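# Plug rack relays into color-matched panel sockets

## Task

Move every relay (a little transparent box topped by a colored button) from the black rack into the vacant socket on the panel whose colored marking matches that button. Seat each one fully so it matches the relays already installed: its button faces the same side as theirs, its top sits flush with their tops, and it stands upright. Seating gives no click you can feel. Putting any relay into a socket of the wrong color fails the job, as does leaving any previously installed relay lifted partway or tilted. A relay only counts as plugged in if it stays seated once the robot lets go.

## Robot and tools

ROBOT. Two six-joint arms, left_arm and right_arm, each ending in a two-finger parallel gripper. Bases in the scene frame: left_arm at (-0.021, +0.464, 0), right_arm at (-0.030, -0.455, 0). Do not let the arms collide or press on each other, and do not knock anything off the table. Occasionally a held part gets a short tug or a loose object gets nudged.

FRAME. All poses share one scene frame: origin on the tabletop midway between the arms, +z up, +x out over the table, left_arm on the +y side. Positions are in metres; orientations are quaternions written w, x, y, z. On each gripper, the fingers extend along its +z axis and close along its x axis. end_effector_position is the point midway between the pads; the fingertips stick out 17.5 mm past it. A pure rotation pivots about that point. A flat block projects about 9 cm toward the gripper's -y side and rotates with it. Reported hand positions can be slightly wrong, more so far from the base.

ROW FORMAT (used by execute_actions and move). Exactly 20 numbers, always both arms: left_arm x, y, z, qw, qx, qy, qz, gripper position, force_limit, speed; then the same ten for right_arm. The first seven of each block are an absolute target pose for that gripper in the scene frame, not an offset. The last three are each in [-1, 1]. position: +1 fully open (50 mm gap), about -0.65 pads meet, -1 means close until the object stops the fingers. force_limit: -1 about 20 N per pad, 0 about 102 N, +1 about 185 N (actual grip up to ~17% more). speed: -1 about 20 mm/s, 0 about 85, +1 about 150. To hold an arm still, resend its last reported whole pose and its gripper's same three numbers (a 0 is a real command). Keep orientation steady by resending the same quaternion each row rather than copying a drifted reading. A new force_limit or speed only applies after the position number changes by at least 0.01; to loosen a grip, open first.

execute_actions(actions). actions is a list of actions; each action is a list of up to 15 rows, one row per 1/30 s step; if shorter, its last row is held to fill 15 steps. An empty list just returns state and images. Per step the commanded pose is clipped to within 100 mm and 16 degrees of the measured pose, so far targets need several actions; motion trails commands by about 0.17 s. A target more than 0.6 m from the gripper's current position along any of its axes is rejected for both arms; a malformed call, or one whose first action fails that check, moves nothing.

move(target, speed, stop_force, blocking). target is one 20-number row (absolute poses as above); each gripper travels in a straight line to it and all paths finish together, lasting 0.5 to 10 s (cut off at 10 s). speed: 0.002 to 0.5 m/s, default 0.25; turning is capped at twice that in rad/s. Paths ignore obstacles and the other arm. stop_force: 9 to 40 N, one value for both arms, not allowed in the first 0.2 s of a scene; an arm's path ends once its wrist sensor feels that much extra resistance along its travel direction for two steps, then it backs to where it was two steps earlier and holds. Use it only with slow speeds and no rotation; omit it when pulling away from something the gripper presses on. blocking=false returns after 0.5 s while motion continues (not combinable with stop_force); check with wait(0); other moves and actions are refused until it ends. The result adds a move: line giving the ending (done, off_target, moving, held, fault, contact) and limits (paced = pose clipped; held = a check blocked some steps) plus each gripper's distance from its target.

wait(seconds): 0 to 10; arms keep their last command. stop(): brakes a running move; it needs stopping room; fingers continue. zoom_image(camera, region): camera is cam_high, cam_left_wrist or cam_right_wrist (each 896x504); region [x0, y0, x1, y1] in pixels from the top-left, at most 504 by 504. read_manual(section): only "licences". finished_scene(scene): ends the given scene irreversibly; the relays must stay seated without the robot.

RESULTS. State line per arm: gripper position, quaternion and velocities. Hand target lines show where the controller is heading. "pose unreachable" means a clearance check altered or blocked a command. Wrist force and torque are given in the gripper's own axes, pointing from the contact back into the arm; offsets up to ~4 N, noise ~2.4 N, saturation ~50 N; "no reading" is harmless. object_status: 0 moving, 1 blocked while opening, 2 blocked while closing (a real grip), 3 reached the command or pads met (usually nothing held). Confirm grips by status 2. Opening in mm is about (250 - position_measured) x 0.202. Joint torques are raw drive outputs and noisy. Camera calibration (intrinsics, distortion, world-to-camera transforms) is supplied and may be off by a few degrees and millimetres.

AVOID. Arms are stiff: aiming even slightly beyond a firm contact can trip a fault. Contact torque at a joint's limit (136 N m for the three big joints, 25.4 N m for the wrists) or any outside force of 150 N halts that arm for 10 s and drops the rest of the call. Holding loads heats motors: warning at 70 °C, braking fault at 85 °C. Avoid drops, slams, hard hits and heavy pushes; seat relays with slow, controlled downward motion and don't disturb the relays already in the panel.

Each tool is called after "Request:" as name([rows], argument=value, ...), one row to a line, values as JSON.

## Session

Request:
execute_actions(actions=[])

Scene clock: 0.00 s.
left_arm: end_effector_position=(+0.2690, +0.0784, +0.1242) position_measured=3 object_status=3 end_effector_quat_wxyz=(-0.353, +0.742, +0.505, -0.264) end_effector_velocity=(+0.000, +0.000, +0.000) end_effector_angular_velocity=(+0.000, -0.000, +0.000) | right_arm: end_effector_position=(+0.7112, -0.2641, +0.2444) position_measured=3 object_status=3 end_effector_quat_wxyz=(+0.385, +0.577, +0.711, +0.115) end_effector_velocity=(+0.000, +0.000, -0.000) end_effector_angular_velocity=(-0.000, +0.001, +0.000)
Joint positions: left_arm=[-1.066 -0.945  1.375 -1.181 -2.035 -0.352] | right_arm=[ 3.743 -1.992 -1.551 -0.673  0.879  0.268]
Joint velocities: left_arm=[ 0.    -0.    -0.     0.     0.001 -0.   ] | right_arm=[-0. -0. -0. -0.  0. -0.]
Joint torques (N m, as the arm reports them, + toward a larger angle): no reading
Motor temperatures (°C, as the motors report them): left_arm=[30 26 28 34 30 34] | right_arm=[30 30 28 36 37 35]
Wrist force (N, on the end effector, along its own x y z axes, offset not removed): no reading
Wrist torque (N m, same axes, about the end effector's origin, offset not removed): no reading
Hand target (left_arm): +0.269, +0.078, +0.124; -0.353, +0.742, +0.505, -0.264
Hand target (right_arm): +0.711, -0.264, +0.244; +0.385, +0.577, +0.711, +0.115
camera_calibration (this result's frames):
cam_left_wrist: T_world_to_cam=[[0.358475, 0.931263, -0.0651552, -0.158101], [0.744037, -0.327163, -0.582557, -0.101331], [-0.563831, 0.160354, -0.810174, 0.390134], [0, 0, 0, 1]] pos_world=[0.352038, 0.0515226, 0.246744]
cam_right_wrist: T_world_to_cam=[[-0.11109, 0.899136, -0.423337, 0.41359], [0.515198, 0.416368, 0.749139, -0.442085], [0.849841, -0.134881, -0.509487, -0.36645], [0, 0, 0, 1]] pos_world=[0.585131, -0.23723, 0.319569]

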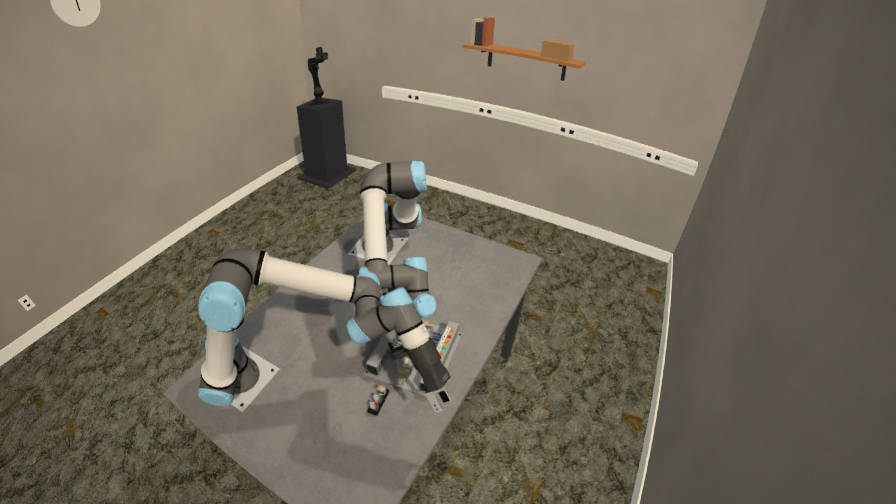

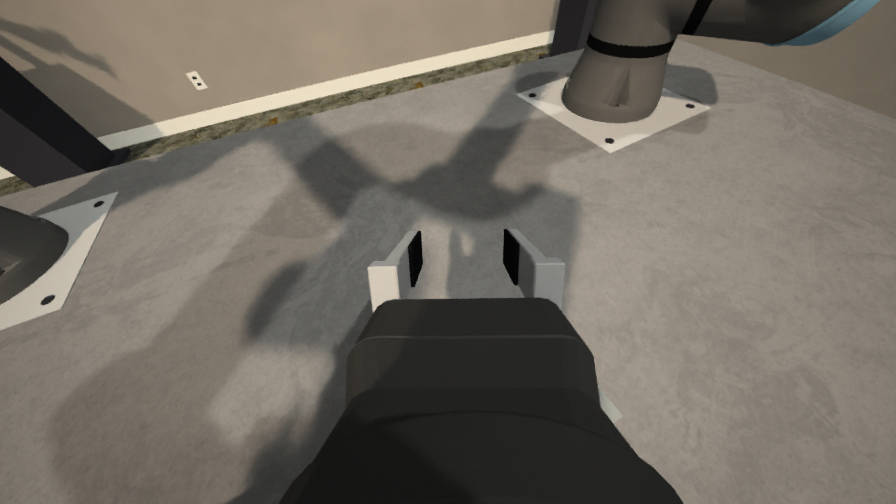

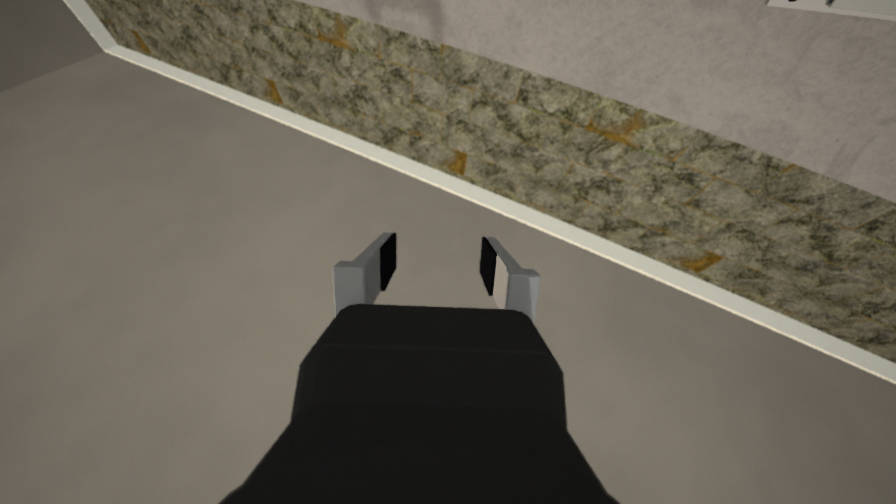

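Request:
zoom_image(camera="cam_high", region=[300,220,520,440])

Region (300, 220, 520, 440) of cam_high's 896x504 image, scaled by 2.291, with more detail than that image has.

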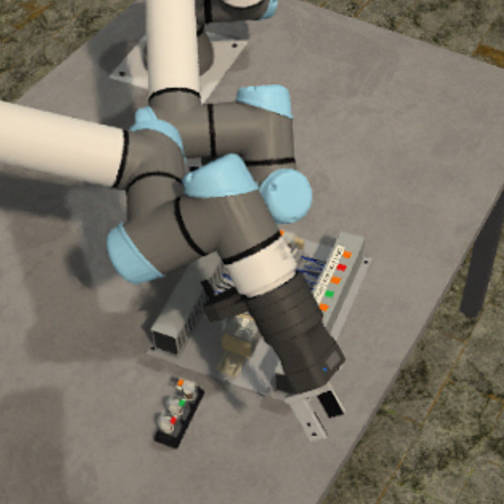

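Request:
move(target=[0.30,0.44,0.32,-0.353,0.742,0.505,-0.264,1,0,0,0.46,-0.25,0.27,0,0.9937,-0.1123,0,1,-0.4,0], speed=0.3)

Scene clock: 27.60 s.
left_arm: end_effector_position=(+0.2999, +0.4402, +0.3195) position_measured=3 object_status=3 end_effector_quat_wxyz=(-0.353, +0.742, +0.506, -0.263) end_effector_velocity=(+0.000, +0.001, +0.001) end_effector_angular_velocity=(-0.001, +0.000, +0.001) | right_arm: end_effector_position=(+0.4602, -0.2498, +0.2705) position_measured=3 object_status=3 end_effector_quat_wxyz=(+0.000, +0.994, -0.112, -0.000) end_effector_velocity=(-0.001, -0.000, -0.000) end_effector_angular_velocity=(+0.005, -0.001, -0.010)
Joint positions: left_arm=[-0.562 -1.381  1.47  -0.749 -1.647 -0.016] | right_arm=[ 3.703 -1.595 -1.659 -1.459  1.57   2.413]
Joint velocities: left_arm=[ 0.003 -0.    -0.003  0.003  0.001  0.002] | right_arm=[-0.     0.005 -0.007  0.005  0.003  0.01 ]
Joint torques (N m, as the arm reports them, + toward a larger angle): left_arm=[  6.95 -42.98 -26.98   1.52   2.73   1.51] | right_arm=[-10.68  40.8   13.57   4.9    1.3    2.41]
Motor temperatures (°C, as the motors report them): left_arm=[30 26 28 34 30 34] | right_arm=[30 30 28 36 37 35]
Wrist force (N, on the end effector, along its own x y z axes, offset not removed): left_arm=[2.9 0.1 1.2] | right_arm=[0.9 -1.8 0.2]
Wrist torque (N m, same axes, about the end effector's origin, offset not removed): left_arm=[0.13 -0.65 0.08] | right_arm=[-0.31 -0.16 0.07]
Hand target (left_arm): +0.300, +0.440, +0.320; -0.353, +0.742, +0.506, -0.263
Hand target (right_arm): +0.460, -0.250, +0.270; +0.000, +0.994, -0.113, -0.000
Off the commanded pose (left_arm): 0.001 m, 0 deg.
Off the commanded pose (right_arm): 0.001 m, 0 deg.
move: done
camera_calibration (this result's frames):
cam_left_wrist: T_world_to_cam=[[0.358825, 0.931252, -0.0633539, -0.4941], [0.745488, -0.326768, -0.580921, 0.106618], [-0.561686, 0.16122, -0.81149, 0.507136], [0, 0, 0, 1]] pos_world=[0.382665, 0.413211, 0.442169]
cam_right_wrist: T_world_to_cam=[[0.985941, -0.162032, 0.0408189, -0.511545], [-0.166988, -0.946725, 0.275367, -0.236652], [-0.0059741, -0.278312, -0.960472, 0.342051], [0, 0, 0, 1]] pos_world=[0.466879, -0.211734, 0.414577]

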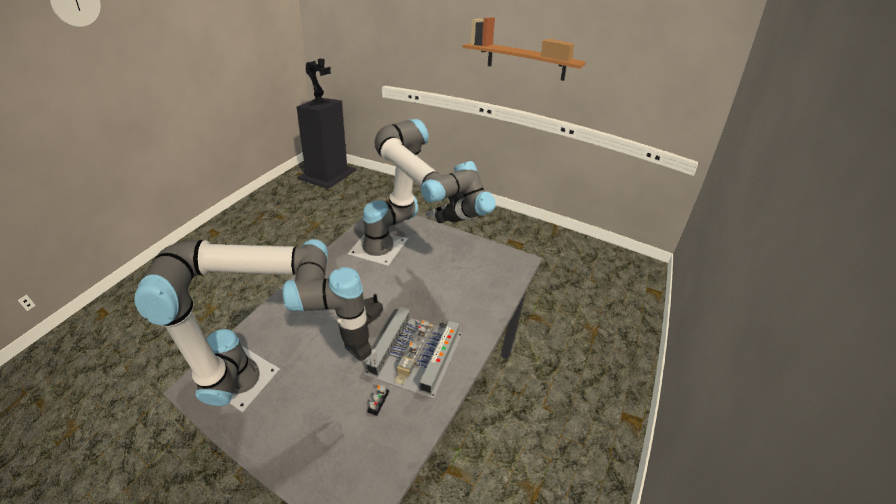

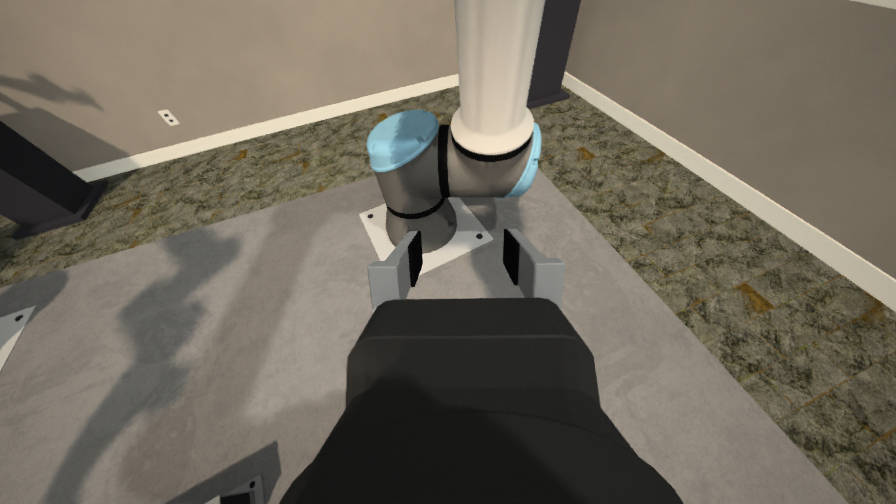

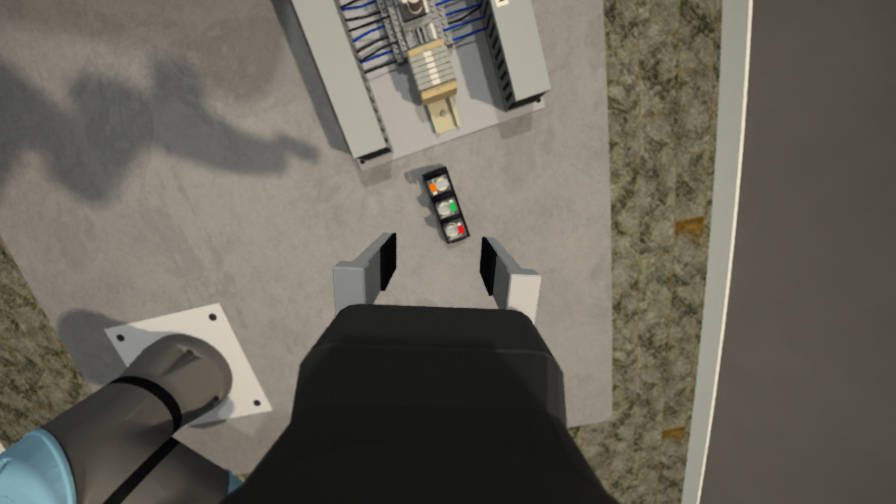

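Request:
zoom_image(camera="cam_high", region=[350,290,480,420])

Request:
zoom_image(camera="cam_right_wrist", region=[380,0,540,260])

Region (350, 290, 480, 420) of cam_high's 896x504 image, scaled by 3.877, with more detail than that image has.

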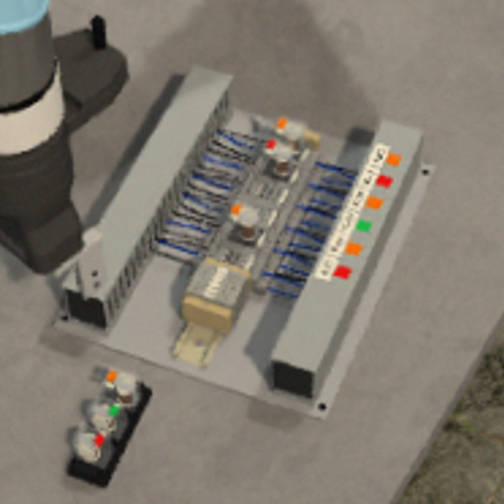

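Region (380, 0, 540, 260) of cam_right_wrist's 896x504 image, scaled by 1.938, with more detail than that image has; it fills the left 310 columns of this view, and the rest is white.

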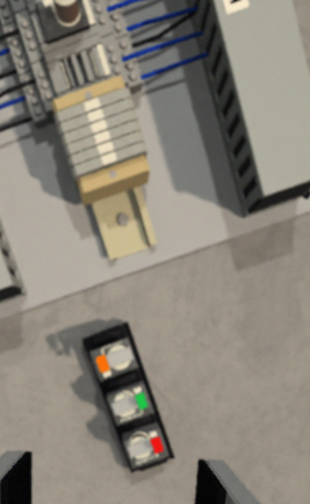

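Request:
move(target=[0.30,0.44,0.32,-0.353,0.742,0.506,-0.263,1,0,0,0.474,-0.211,0.10,0,0.995,0.0993,0,1,-0.4,0], speed=0.25)

Request:
zoom_image(camera="cam_right_wrist", region=[360,150,520,310])

Scene clock: 50.70 s.
left_arm: end_effector_position=(+0.3000, +0.4400, +0.3200) position_measured=3 object_status=3 end_effector_quat_wxyz=(-0.353, +0.742, +0.506, -0.263) end_effector_velocity=(-0.000, -0.000, -0.000) end_effector_angular_velocity=(-0.000, -0.000, -0.001) | right_arm: end_effector_position=(+0.4736, -0.2114, +0.1003) position_measured=3 object_status=3 end_effector_quat_wxyz=(+0.000, +0.995, +0.099, -0.000) end_effector_velocity=(+0.001, +0.001, -0.003) end_effector_angular_velocity=(+0.001, -0.000, +0.005)
Joint positions: left_arm=[-0.563 -1.381  1.468 -0.748 -1.647 -0.017] | right_arm=[ 3.735 -1.812 -1.871 -1.029  1.571  2.022]
Joint velocities: left_arm=[-0.001  0.     0.001 -0.001  0.     0.   ] | right_arm=[-0.    -0.006 -0.001  0.007  0.    -0.005]
Joint torques (N m, as the arm reports them, + toward a larger angle): left_arm=[ -9.09 -42.89 -28.22   1.49  -2.45  -1.71] | right_arm=[14.88 19.02 10.88  4.6   1.43 -2.19]
Motor temperatures (°C, as the motors report them): left_arm=[30 26 28 34 30 34] | right_arm=[30 30 28 36 37 35]
Wrist force (N, on the end effector, along its own x y z axes, offset not removed): left_arm=[3.8 -0.3 -0.1] | right_arm=[0.9 0.5 -0.3]
Wrist torque (N m, same axes, about the end effector's origin, offset not removed): left_arm=[-0.02 -0.84 0.02] | right_arm=[0.17 -0.22 0.01]
Hand target (left_arm): +0.300, +0.440, +0.320; -0.353, +0.742, +0.506, -0.263
Hand target (right_arm): +0.474, -0.211, +0.100; +0.000, +0.995, +0.099, +0.000
Off the commanded pose (left_arm): 0.000 m, 0 deg.
Off the commanded pose (right_arm): 0.001 m, 0 deg.
move: done
camera_calibration (this result's frames):
cam_left_wrist: T_world_to_cam=[[0.358223, 0.93152, -0.0628158, -0.49402], [0.746043, -0.326049, -0.580614, 0.106217], [-0.561334, 0.161126, -0.811752, 0.507674], [0, 0, 0, 1]] pos_world=[0.382702, 0.413022, 0.442745]
cam_right_wrist: T_world_to_cam=[[0.965528, 0.257045, 0.0410306, -0.41342], [0.236458, -0.932031, 0.2746, -0.339074], [0.108826, -0.255432, -0.960683, 0.13984], [0, 0, 0, 1]] pos_world=[0.464127, -0.17404, 0.244415]

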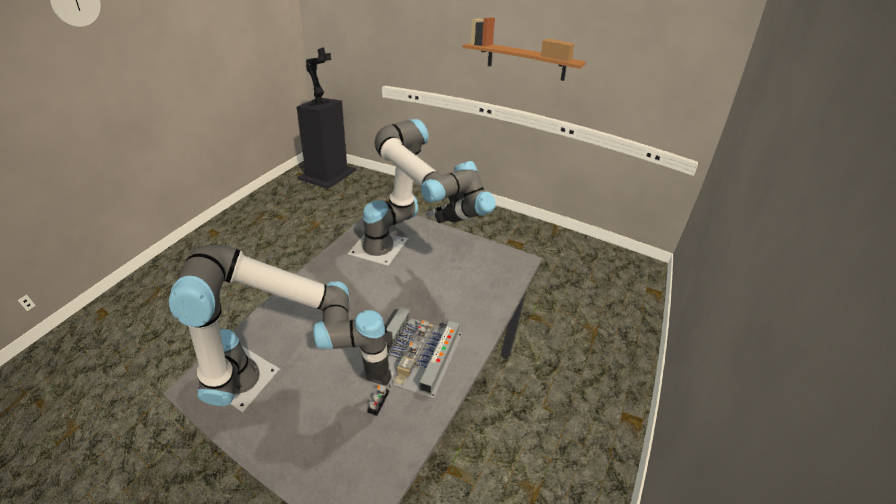

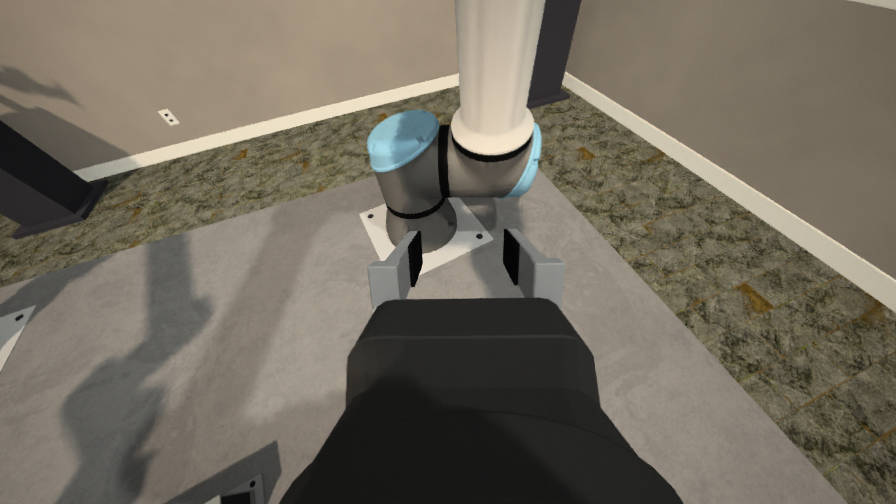

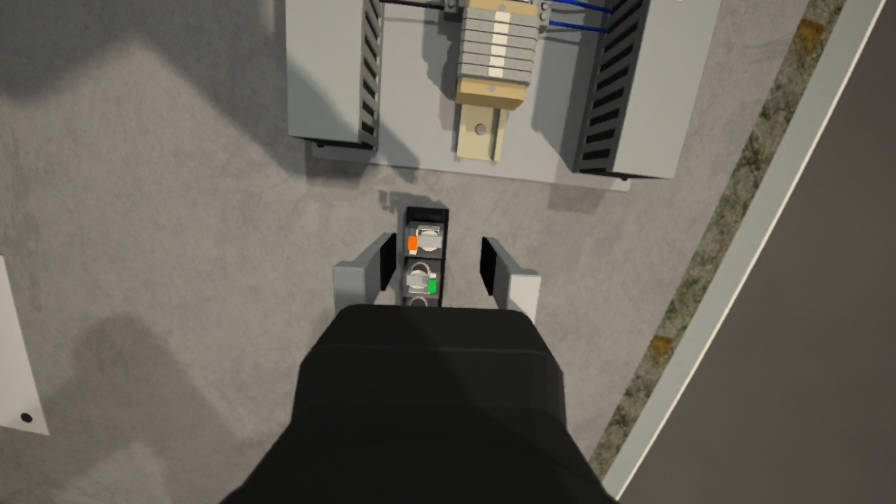

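Region (360, 150, 520, 310) of cam_right_wrist's 896x504 image, scaled by 3.150, with more detail than that image has.

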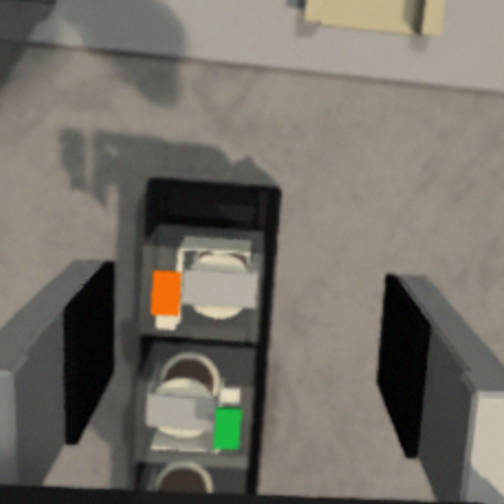

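Request:
move(target=[0.30,0.44,0.32,-0.353,0.742,0.506,-0.263,1,0,0,0.467,-0.2115,0.062,0,0.995,0.0993,0,1,-0.4,0], speed=0.1)

Request:
zoom_image(camera="cam_right_wrist", region=[360,150,520,310])

Scene clock: 58.47 s.
left_arm: end_effector_position=(+0.3000, +0.4400, +0.3200) position_measured=3 object_status=3 end_effector_quat_wxyz=(-0.353, +0.742, +0.506, -0.263) end_effector_velocity=(-0.000, -0.000, -0.000) end_effector_angular_velocity=(+0.000, +0.001, +0.000) | right_arm: end_effector_position=(+0.4670, -0.2116, +0.0623) position_measured=3 object_status=3 end_effector_quat_wxyz=(+0.000, +0.995, +0.099, -0.000) end_effector_velocity=(-0.001, -0.000, -0.003) end_effector_angular_velocity=(-0.000, +0.001, -0.000)
Joint positions: left_arm=[-0.563 -1.381  1.468 -0.748 -1.647 -0.017] | right_arm=[ 3.742 -1.852 -1.935 -0.926  1.571  2.029]
Joint velocities: left_arm=[-0.    -0.     0.001 -0.    -0.    -0.   ] | right_arm=[ 0.    -0.003 -0.004  0.007  0.     0.   ]
Joint torques (N m, as the arm reports them, + toward a larger angle): left_arm=[ -8.34 -40.54 -27.39   1.48  -1.91  -1.73] | right_arm=[14.94 19.73  8.99  4.87  1.07  2.39]
Motor temperatures (°C, as the motors report them): left_arm=[30 26 28 34 30 34] | right_arm=[30 30 28 36 37 35]
Wrist force (N, on the end effector, along its own x y z axes, offset not removed): left_arm=[2.3 -1.4 0.0] | right_arm=[2.3 0.8 1.3]
Wrist torque (N m, same axes, about the end effector's origin, offset not removed): left_arm=[-0.18 -0.48 -0.01] | right_arm=[0.22 -0.31 -0.03]
Hand target (left_arm): +0.300, +0.440, +0.320; -0.353, +0.742, +0.506, -0.263
Hand target (right_arm): +0.467, -0.212, +0.062; +0.000, +0.995, +0.099, -0.000
Off the commanded pose (left_arm): 0.000 m, 0 deg.
Off the commanded pose (right_arm): 0.000 m, 0 deg.
move: done
camera_calibration (this result's frames):
cam_left_wrist: T_world_to_cam=[[0.358222, 0.931521, -0.0628144, -0.49402], [0.746045, -0.326048, -0.580612, 0.106215], [-0.561333, 0.161126, -0.811754, 0.507676], [0, 0, 0, 1]] pos_world=[0.382702, 0.413021, 0.442746]
cam_right_wrist: T_world_to_cam=[[0.965379, 0.2576, 0.0410579, -0.405199], [0.237004, -0.931938, 0.274447, -0.327497], [0.108961, -0.255214, -0.960725, 0.104043], [0, 0, 0, 1]] pos_world=[0.457453, -0.174274, 0.206474]

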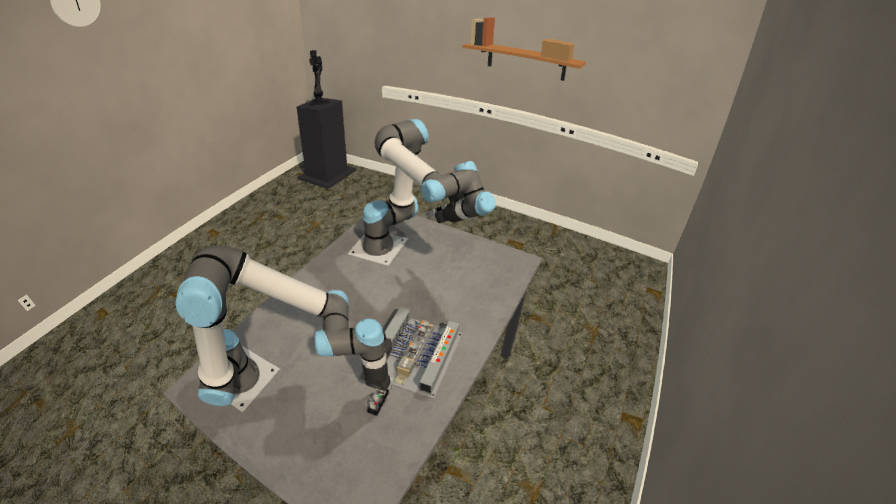

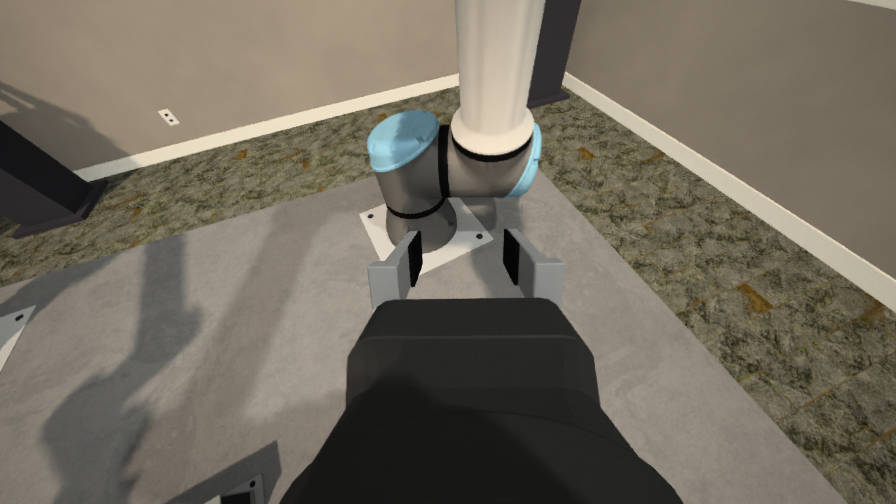

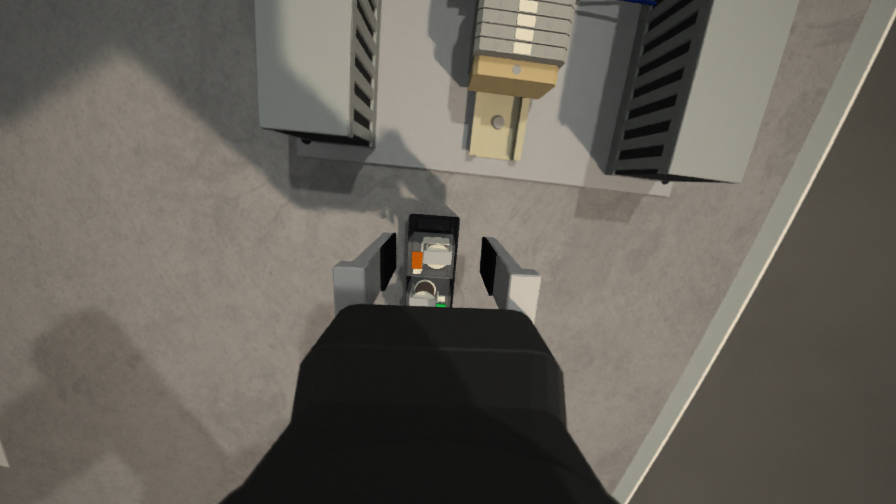

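Region (360, 150, 520, 310) of cam_right_wrist's 896x504 image, scaled by 3.150, with more detail than that image has.

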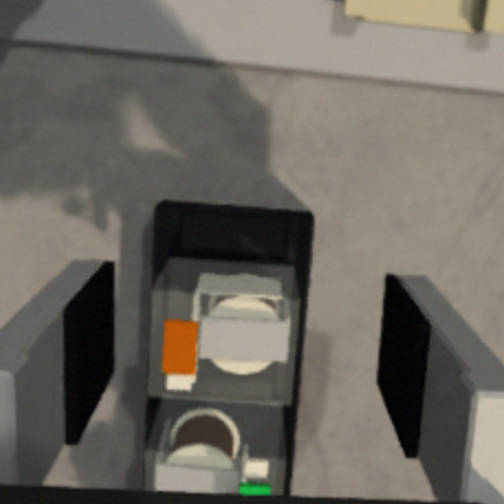

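Request:
execute_actions(actions=[])

Scene clock: 71.43 s.
left_arm: end_effector_position=(+0.3000, +0.4400, +0.3200) position_measured=3 object_status=3 end_effector_quat_wxyz=(-0.353, +0.742, +0.506, -0.263) end_effector_velocity=(-0.000, -0.000, -0.000) end_effector_angular_velocity=(+0.001, +0.001, -0.001) | right_arm: end_effector_position=(+0.4669, -0.2116, +0.0620) position_measured=3 object_status=3 end_effector_quat_wxyz=(+0.000, +0.995, +0.099, -0.000) end_effector_velocity=(+0.000, +0.000, +0.000) end_effector_angular_velocity=(+0.001, -0.002, +0.000)
Joint positions: left_arm=[-0.563 -1.381  1.468 -0.748 -1.647 -0.017] | right_arm=[ 3.743 -1.852 -1.935 -0.925  1.571  2.029]
Joint velocities: left_arm=[-0.001  0.     0.002 -0.     0.    -0.   ] | right_arm=[ 0.    -0.     0.     0.002 -0.    -0.   ]
Joint torques (N m, as the arm reports them, + toward a larger angle): left_arm=[ -7.47 -36.28 -26.11   1.11  -1.95  -1.83] | right_arm=[14.43 20.46  9.23  4.61 -1.64  2.47]
Motor temperatures (°C, as the motors report them): left_arm=[30 26 28 34 30 34] | right_arm=[30 30 28 36 37 35]
Wrist force (N, on the end effector, along its own x y z axes, offset not removed): left_arm=[3.6 0.7 1.4] | right_arm=[1.5 0.7 -0.6]
Wrist torque (N m, same axes, about the end effector's origin, offset not removed): left_arm=[0.20 -0.83 0.12] | right_arm=[0.19 -0.25 0.03]
Hand target (left_arm): +0.300, +0.440, +0.320; -0.353, +0.742, +0.506, -0.263
Hand target (right_arm): +0.467, -0.212, +0.062; +0.000, +0.995, +0.099, -0.000
Off the commanded pose (left_arm): 0.000 m, 0 deg.
Off the commanded pose (right_arm): 0.000 m, 0 deg.
camera_calibration (this result's frames):
cam_left_wrist: T_world_to_cam=[[0.358222, 0.931521, -0.0628144, -0.49402], [0.746045, -0.326048, -0.580612, 0.106215], [-0.561332, 0.161125, -0.811754, 0.507676], [0, 0, 0, 1]] pos_world=[0.382702, 0.413021, 0.442746]
cam_right_wrist: T_world_to_cam=[[0.965377, 0.257597, 0.0411186, -0.405164], [0.236985, -0.931941, 0.274454, -0.327401], [0.109019, -0.255207, -0.960721, 0.103745], [0, 0, 0, 1]] pos_world=[0.457415, -0.174273, 0.206186]

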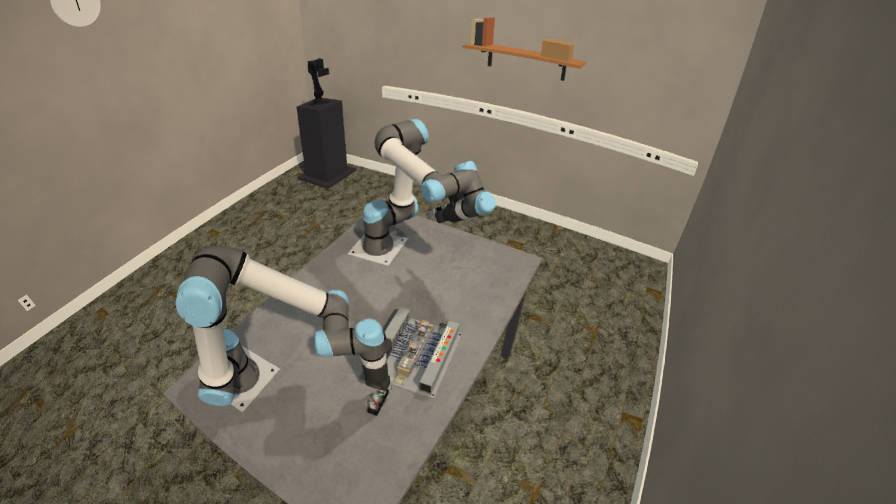

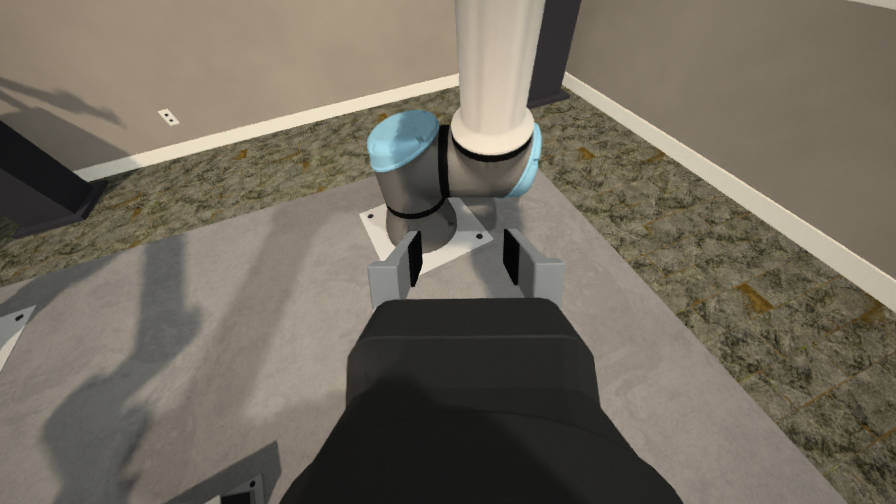

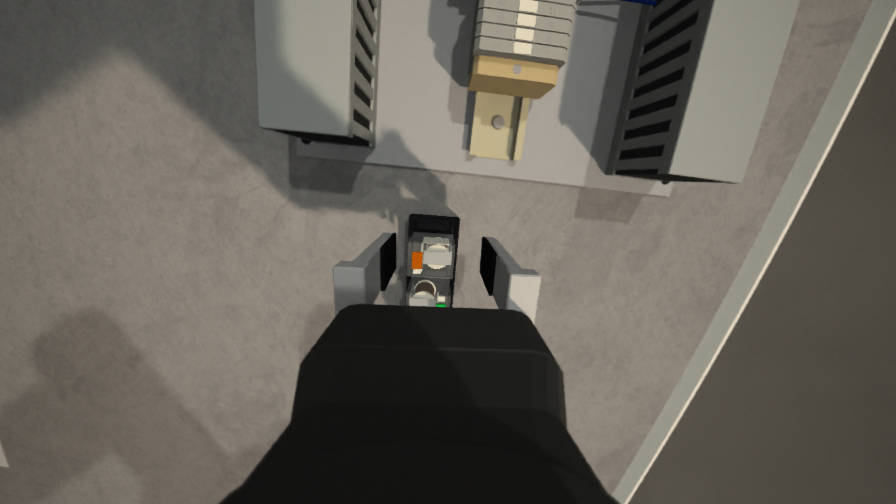

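Request:
move(target=[0.30,0.44,0.32,-0.353,0.742,0.506,-0.263,1,0,0,0.4669,-0.2116,0.053,0,0.995,0.0993,0,1,-0.4,0], speed=0.03)

Request:
zoom_image(camera="cam_right_wrist", region=[360,150,520,310])

Scene clock: 74.83 s.
left_arm: end_effector_position=(+0.3000, +0.4400, +0.3200) position_measured=3 object_status=3 end_effector_quat_wxyz=(-0.353, +0.742, +0.506, -0.263) end_effector_velocity=(+0.000, -0.000, +0.000) end_effector_angular_velocity=(-0.001, -0.001, -0.001) | right_arm: end_effector_position=(+0.4669, -0.2116, +0.0532) position_measured=3 object_status=3 end_effector_quat_wxyz=(+0.000, +0.995, +0.099, -0.000) end_effector_velocity=(+0.000, -0.000, -0.002) end_effector_angular_velocity=(-0.000, -0.000, -0.000)
Joint positions: left_arm=[-0.563 -1.381  1.468 -0.748 -1.647 -0.017] | right_arm=[ 3.743 -1.866 -1.945 -0.902  1.571  2.029]
Joint velocities: left_arm=[-0.001 -0.    -0.002  0.     0.     0.   ] | right_arm=[-0.    -0.003 -0.002  0.005 -0.     0.   ]
Joint torques (N m, as the arm reports them, + toward a larger angle): left_arm=[ -7.81 -30.97 -26.81   0.79  -1.55  -1.68] | right_arm=[ 8.72 19.68  9.08  4.86 -1.45  0.66]
Motor temperatures (°C, as the motors report them): left_arm=[30 26 28 34 30 34] | right_arm=[30 30 28 36 37 35]
Wrist force (N, on the end effector, along its own x y z axes, offset not removed): left_arm=[2.9 -1.1 0.5] | right_arm=[2.2 0.4 -0.5]
Wrist torque (N m, same axes, about the end effector's origin, offset not removed): left_arm=[-0.10 -0.71 0.02] | right_arm=[0.10 -0.41 -0.05]
Hand target (left_arm): +0.300, +0.440, +0.320; -0.353, +0.742, +0.506, -0.263
Hand target (right_arm): +0.467, -0.212, +0.053; +0.000, +0.995, +0.099, -0.000
Off the commanded pose (left_arm): 0.000 m, 0 deg.
Off the commanded pose (right_arm): 0.000 m, 0 deg.
move: done
camera_calibration (this result's frames):
cam_left_wrist: T_world_to_cam=[[0.358222, 0.931521, -0.0628143, -0.49402], [0.746045, -0.326048, -0.580612, 0.106215], [-0.561333, 0.161126, -0.811754, 0.507676], [0, 0, 0, 1]] pos_world=[0.382702, 0.413021, 0.442746]
cam_right_wrist: T_world_to_cam=[[0.965377, 0.257597, 0.0411139, -0.404744], [0.236986, -0.93194, 0.274456, -0.32501], [0.109015, -0.25521, -0.96072, 0.0952855], [0, 0, 0, 1]] pos_world=[0.457366, -0.174311, 0.197384]

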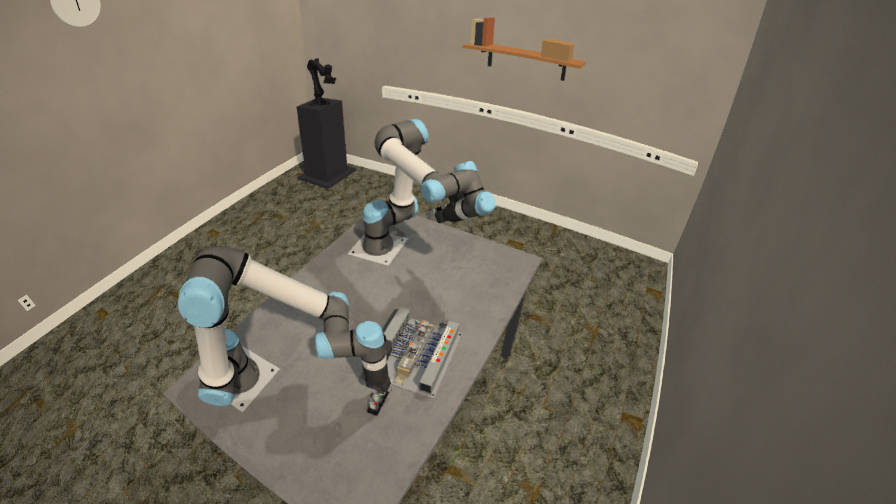

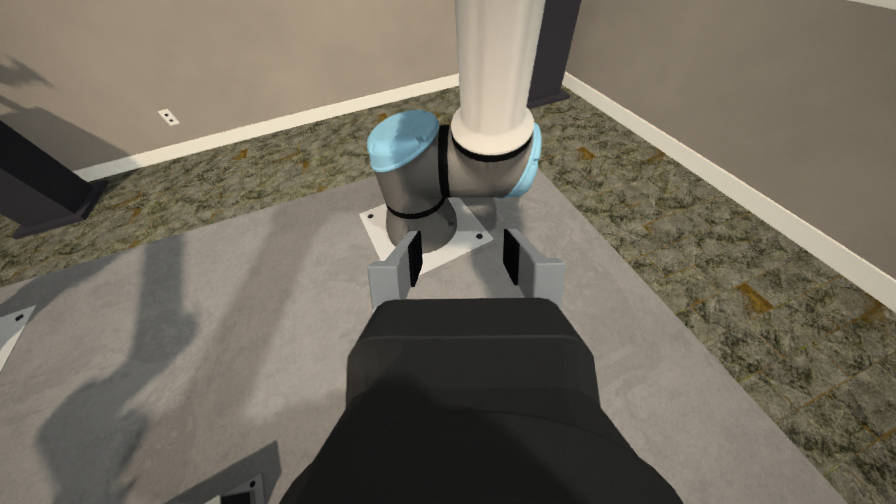

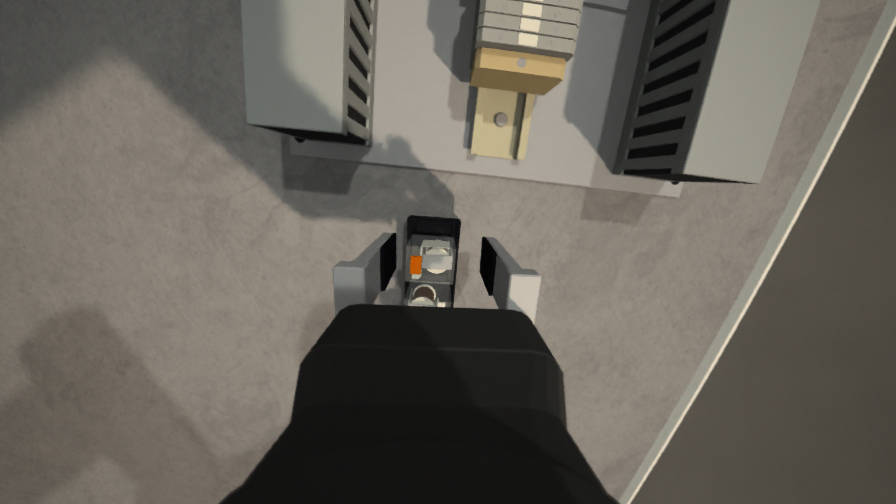

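Region (360, 150, 520, 310) of cam_right_wrist's 896x504 image, scaled by 3.150, with more detail than that image has.

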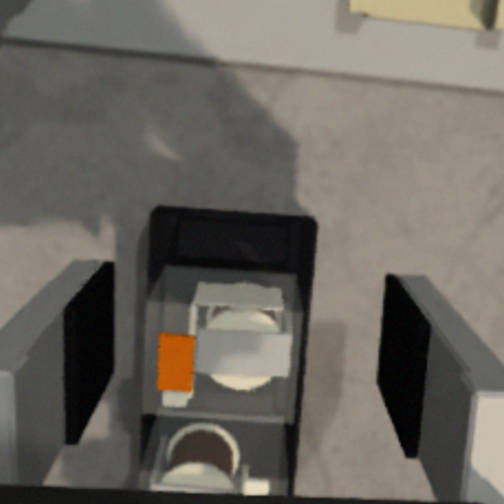

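Request:
move(target=[0.30,0.44,0.32,-0.353,0.742,0.506,-0.263,1,0,0,0.4663,-0.2130,0.052,0,0.995,0.0993,0,1,-0.4,0], speed=0.01)

Request:
zoom_image(camera="cam_right_wrist", region=[360,150,520,310])

Scene clock: 83.23 s.
left_arm: end_effector_position=(+0.3000, +0.4400, +0.3200) position_measured=3 object_status=3 end_effector_quat_wxyz=(-0.353, +0.742, +0.506, -0.263) end_effector_velocity=(+0.000, -0.000, +0.000) end_effector_angular_velocity=(-0.000, -0.000, -0.000) | right_arm: end_effector_position=(+0.4663, -0.2129, +0.0520) position_measured=3 object_status=3 end_effector_quat_wxyz=(+0.000, +0.995, +0.099, -0.000) end_effector_velocity=(-0.000, -0.001, +0.000) end_effector_angular_velocity=(+0.001, -0.001, -0.000)
Joint positions: left_arm=[-0.563 -1.381  1.468 -0.748 -1.647 -0.017] | right_arm=[ 3.741 -1.866 -1.949 -0.898  1.571  2.027]
Joint velocities: left_arm=[-0.  0. -0. -0. -0. -0.] | right_arm=[-0.001  0.001 -0.001  0.001  0.    -0.001]
Joint torques (N m, as the arm reports them, + toward a larger angle): left_arm=[ -7.12 -26.5  -26.16   0.3   -1.6   -1.69] | right_arm=[-11.8   48.34   8.48   4.66   1.19  -2.12]
Motor temperatures (°C, as the motors report them): left_arm=[30 26 28 34 30 34] | right_arm=[30 30 28 36 37 35]
Wrist force (N, on the end effector, along its own x y z axes, offset not removed): left_arm=[2.8 -1.6 1.0] | right_arm=[1.4 0.2 0.8]
Wrist torque (N m, same axes, about the end effector's origin, offset not removed): left_arm=[-0.15 -0.72 0.12] | right_arm=[0.09 -0.28 0.05]
Hand target (left_arm): +0.300, +0.440, +0.320; -0.353, +0.742, +0.506, -0.263
Hand target (right_arm): +0.466, -0.213, +0.052; -0.000, +0.995, +0.099, -0.000
Off the commanded pose (left_arm): 0.000 m, 0 deg.
Off the commanded pose (right_arm): 0.000 m, 0 deg.
move: done
camera_calibration (this result's frames):
cam_left_wrist: T_world_to_cam=[[0.358222, 0.931521, -0.0628142, -0.49402], [0.746045, -0.326048, -0.580612, 0.106215], [-0.561333, 0.161126, -0.811754, 0.507676], [0, 0, 0, 1]] pos_world=[0.382703, 0.413021, 0.442746]
cam_right_wrist: T_world_to_cam=[[0.965381, 0.257597, 0.0410327, -0.403806], [0.237003, -0.931925, 0.274489, -0.325804], [0.108947, -0.255262, -0.960714, 0.0938305], [0, 0, 0, 1]] pos_world=[0.45682, -0.175654, 0.196143]

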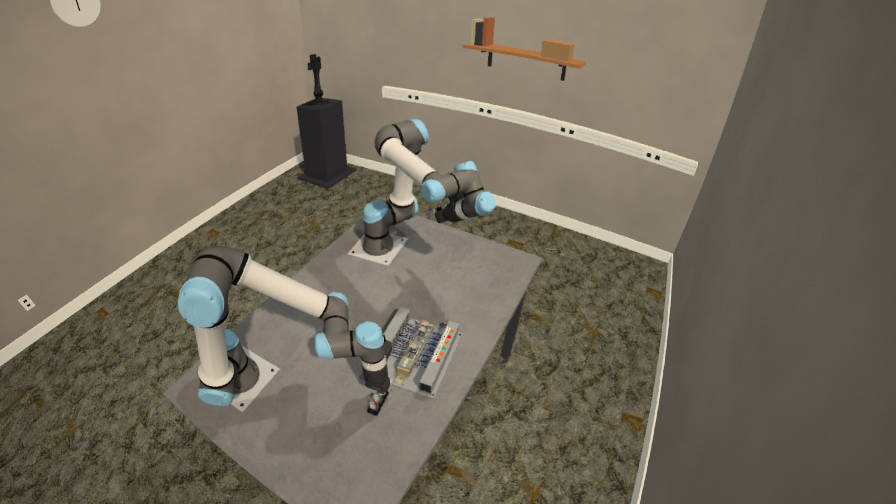

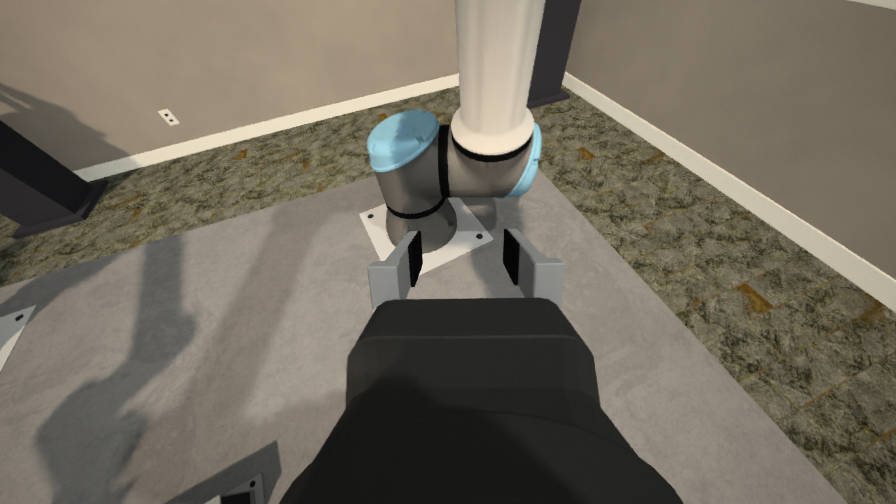

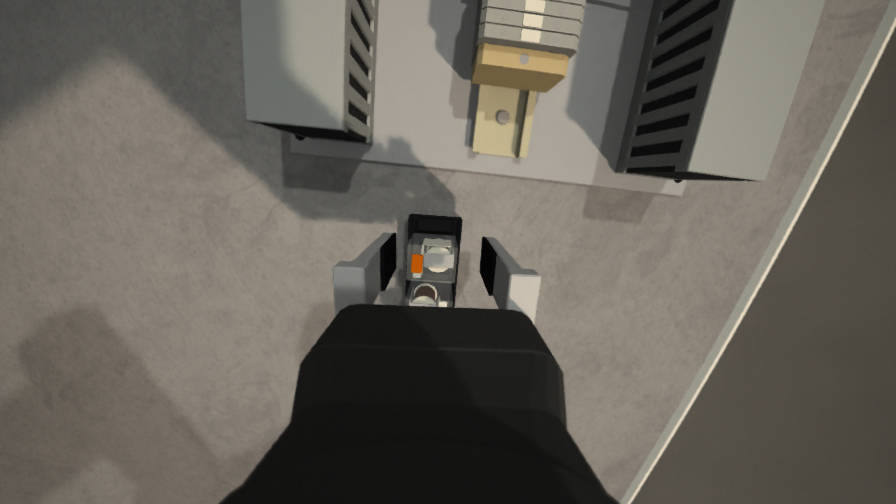

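Region (360, 150, 520, 310) of cam_right_wrist's 896x504 image, scaled by 3.150, with more detail than that image has.

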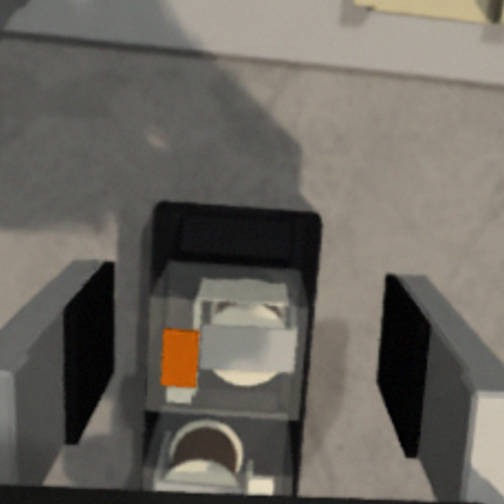

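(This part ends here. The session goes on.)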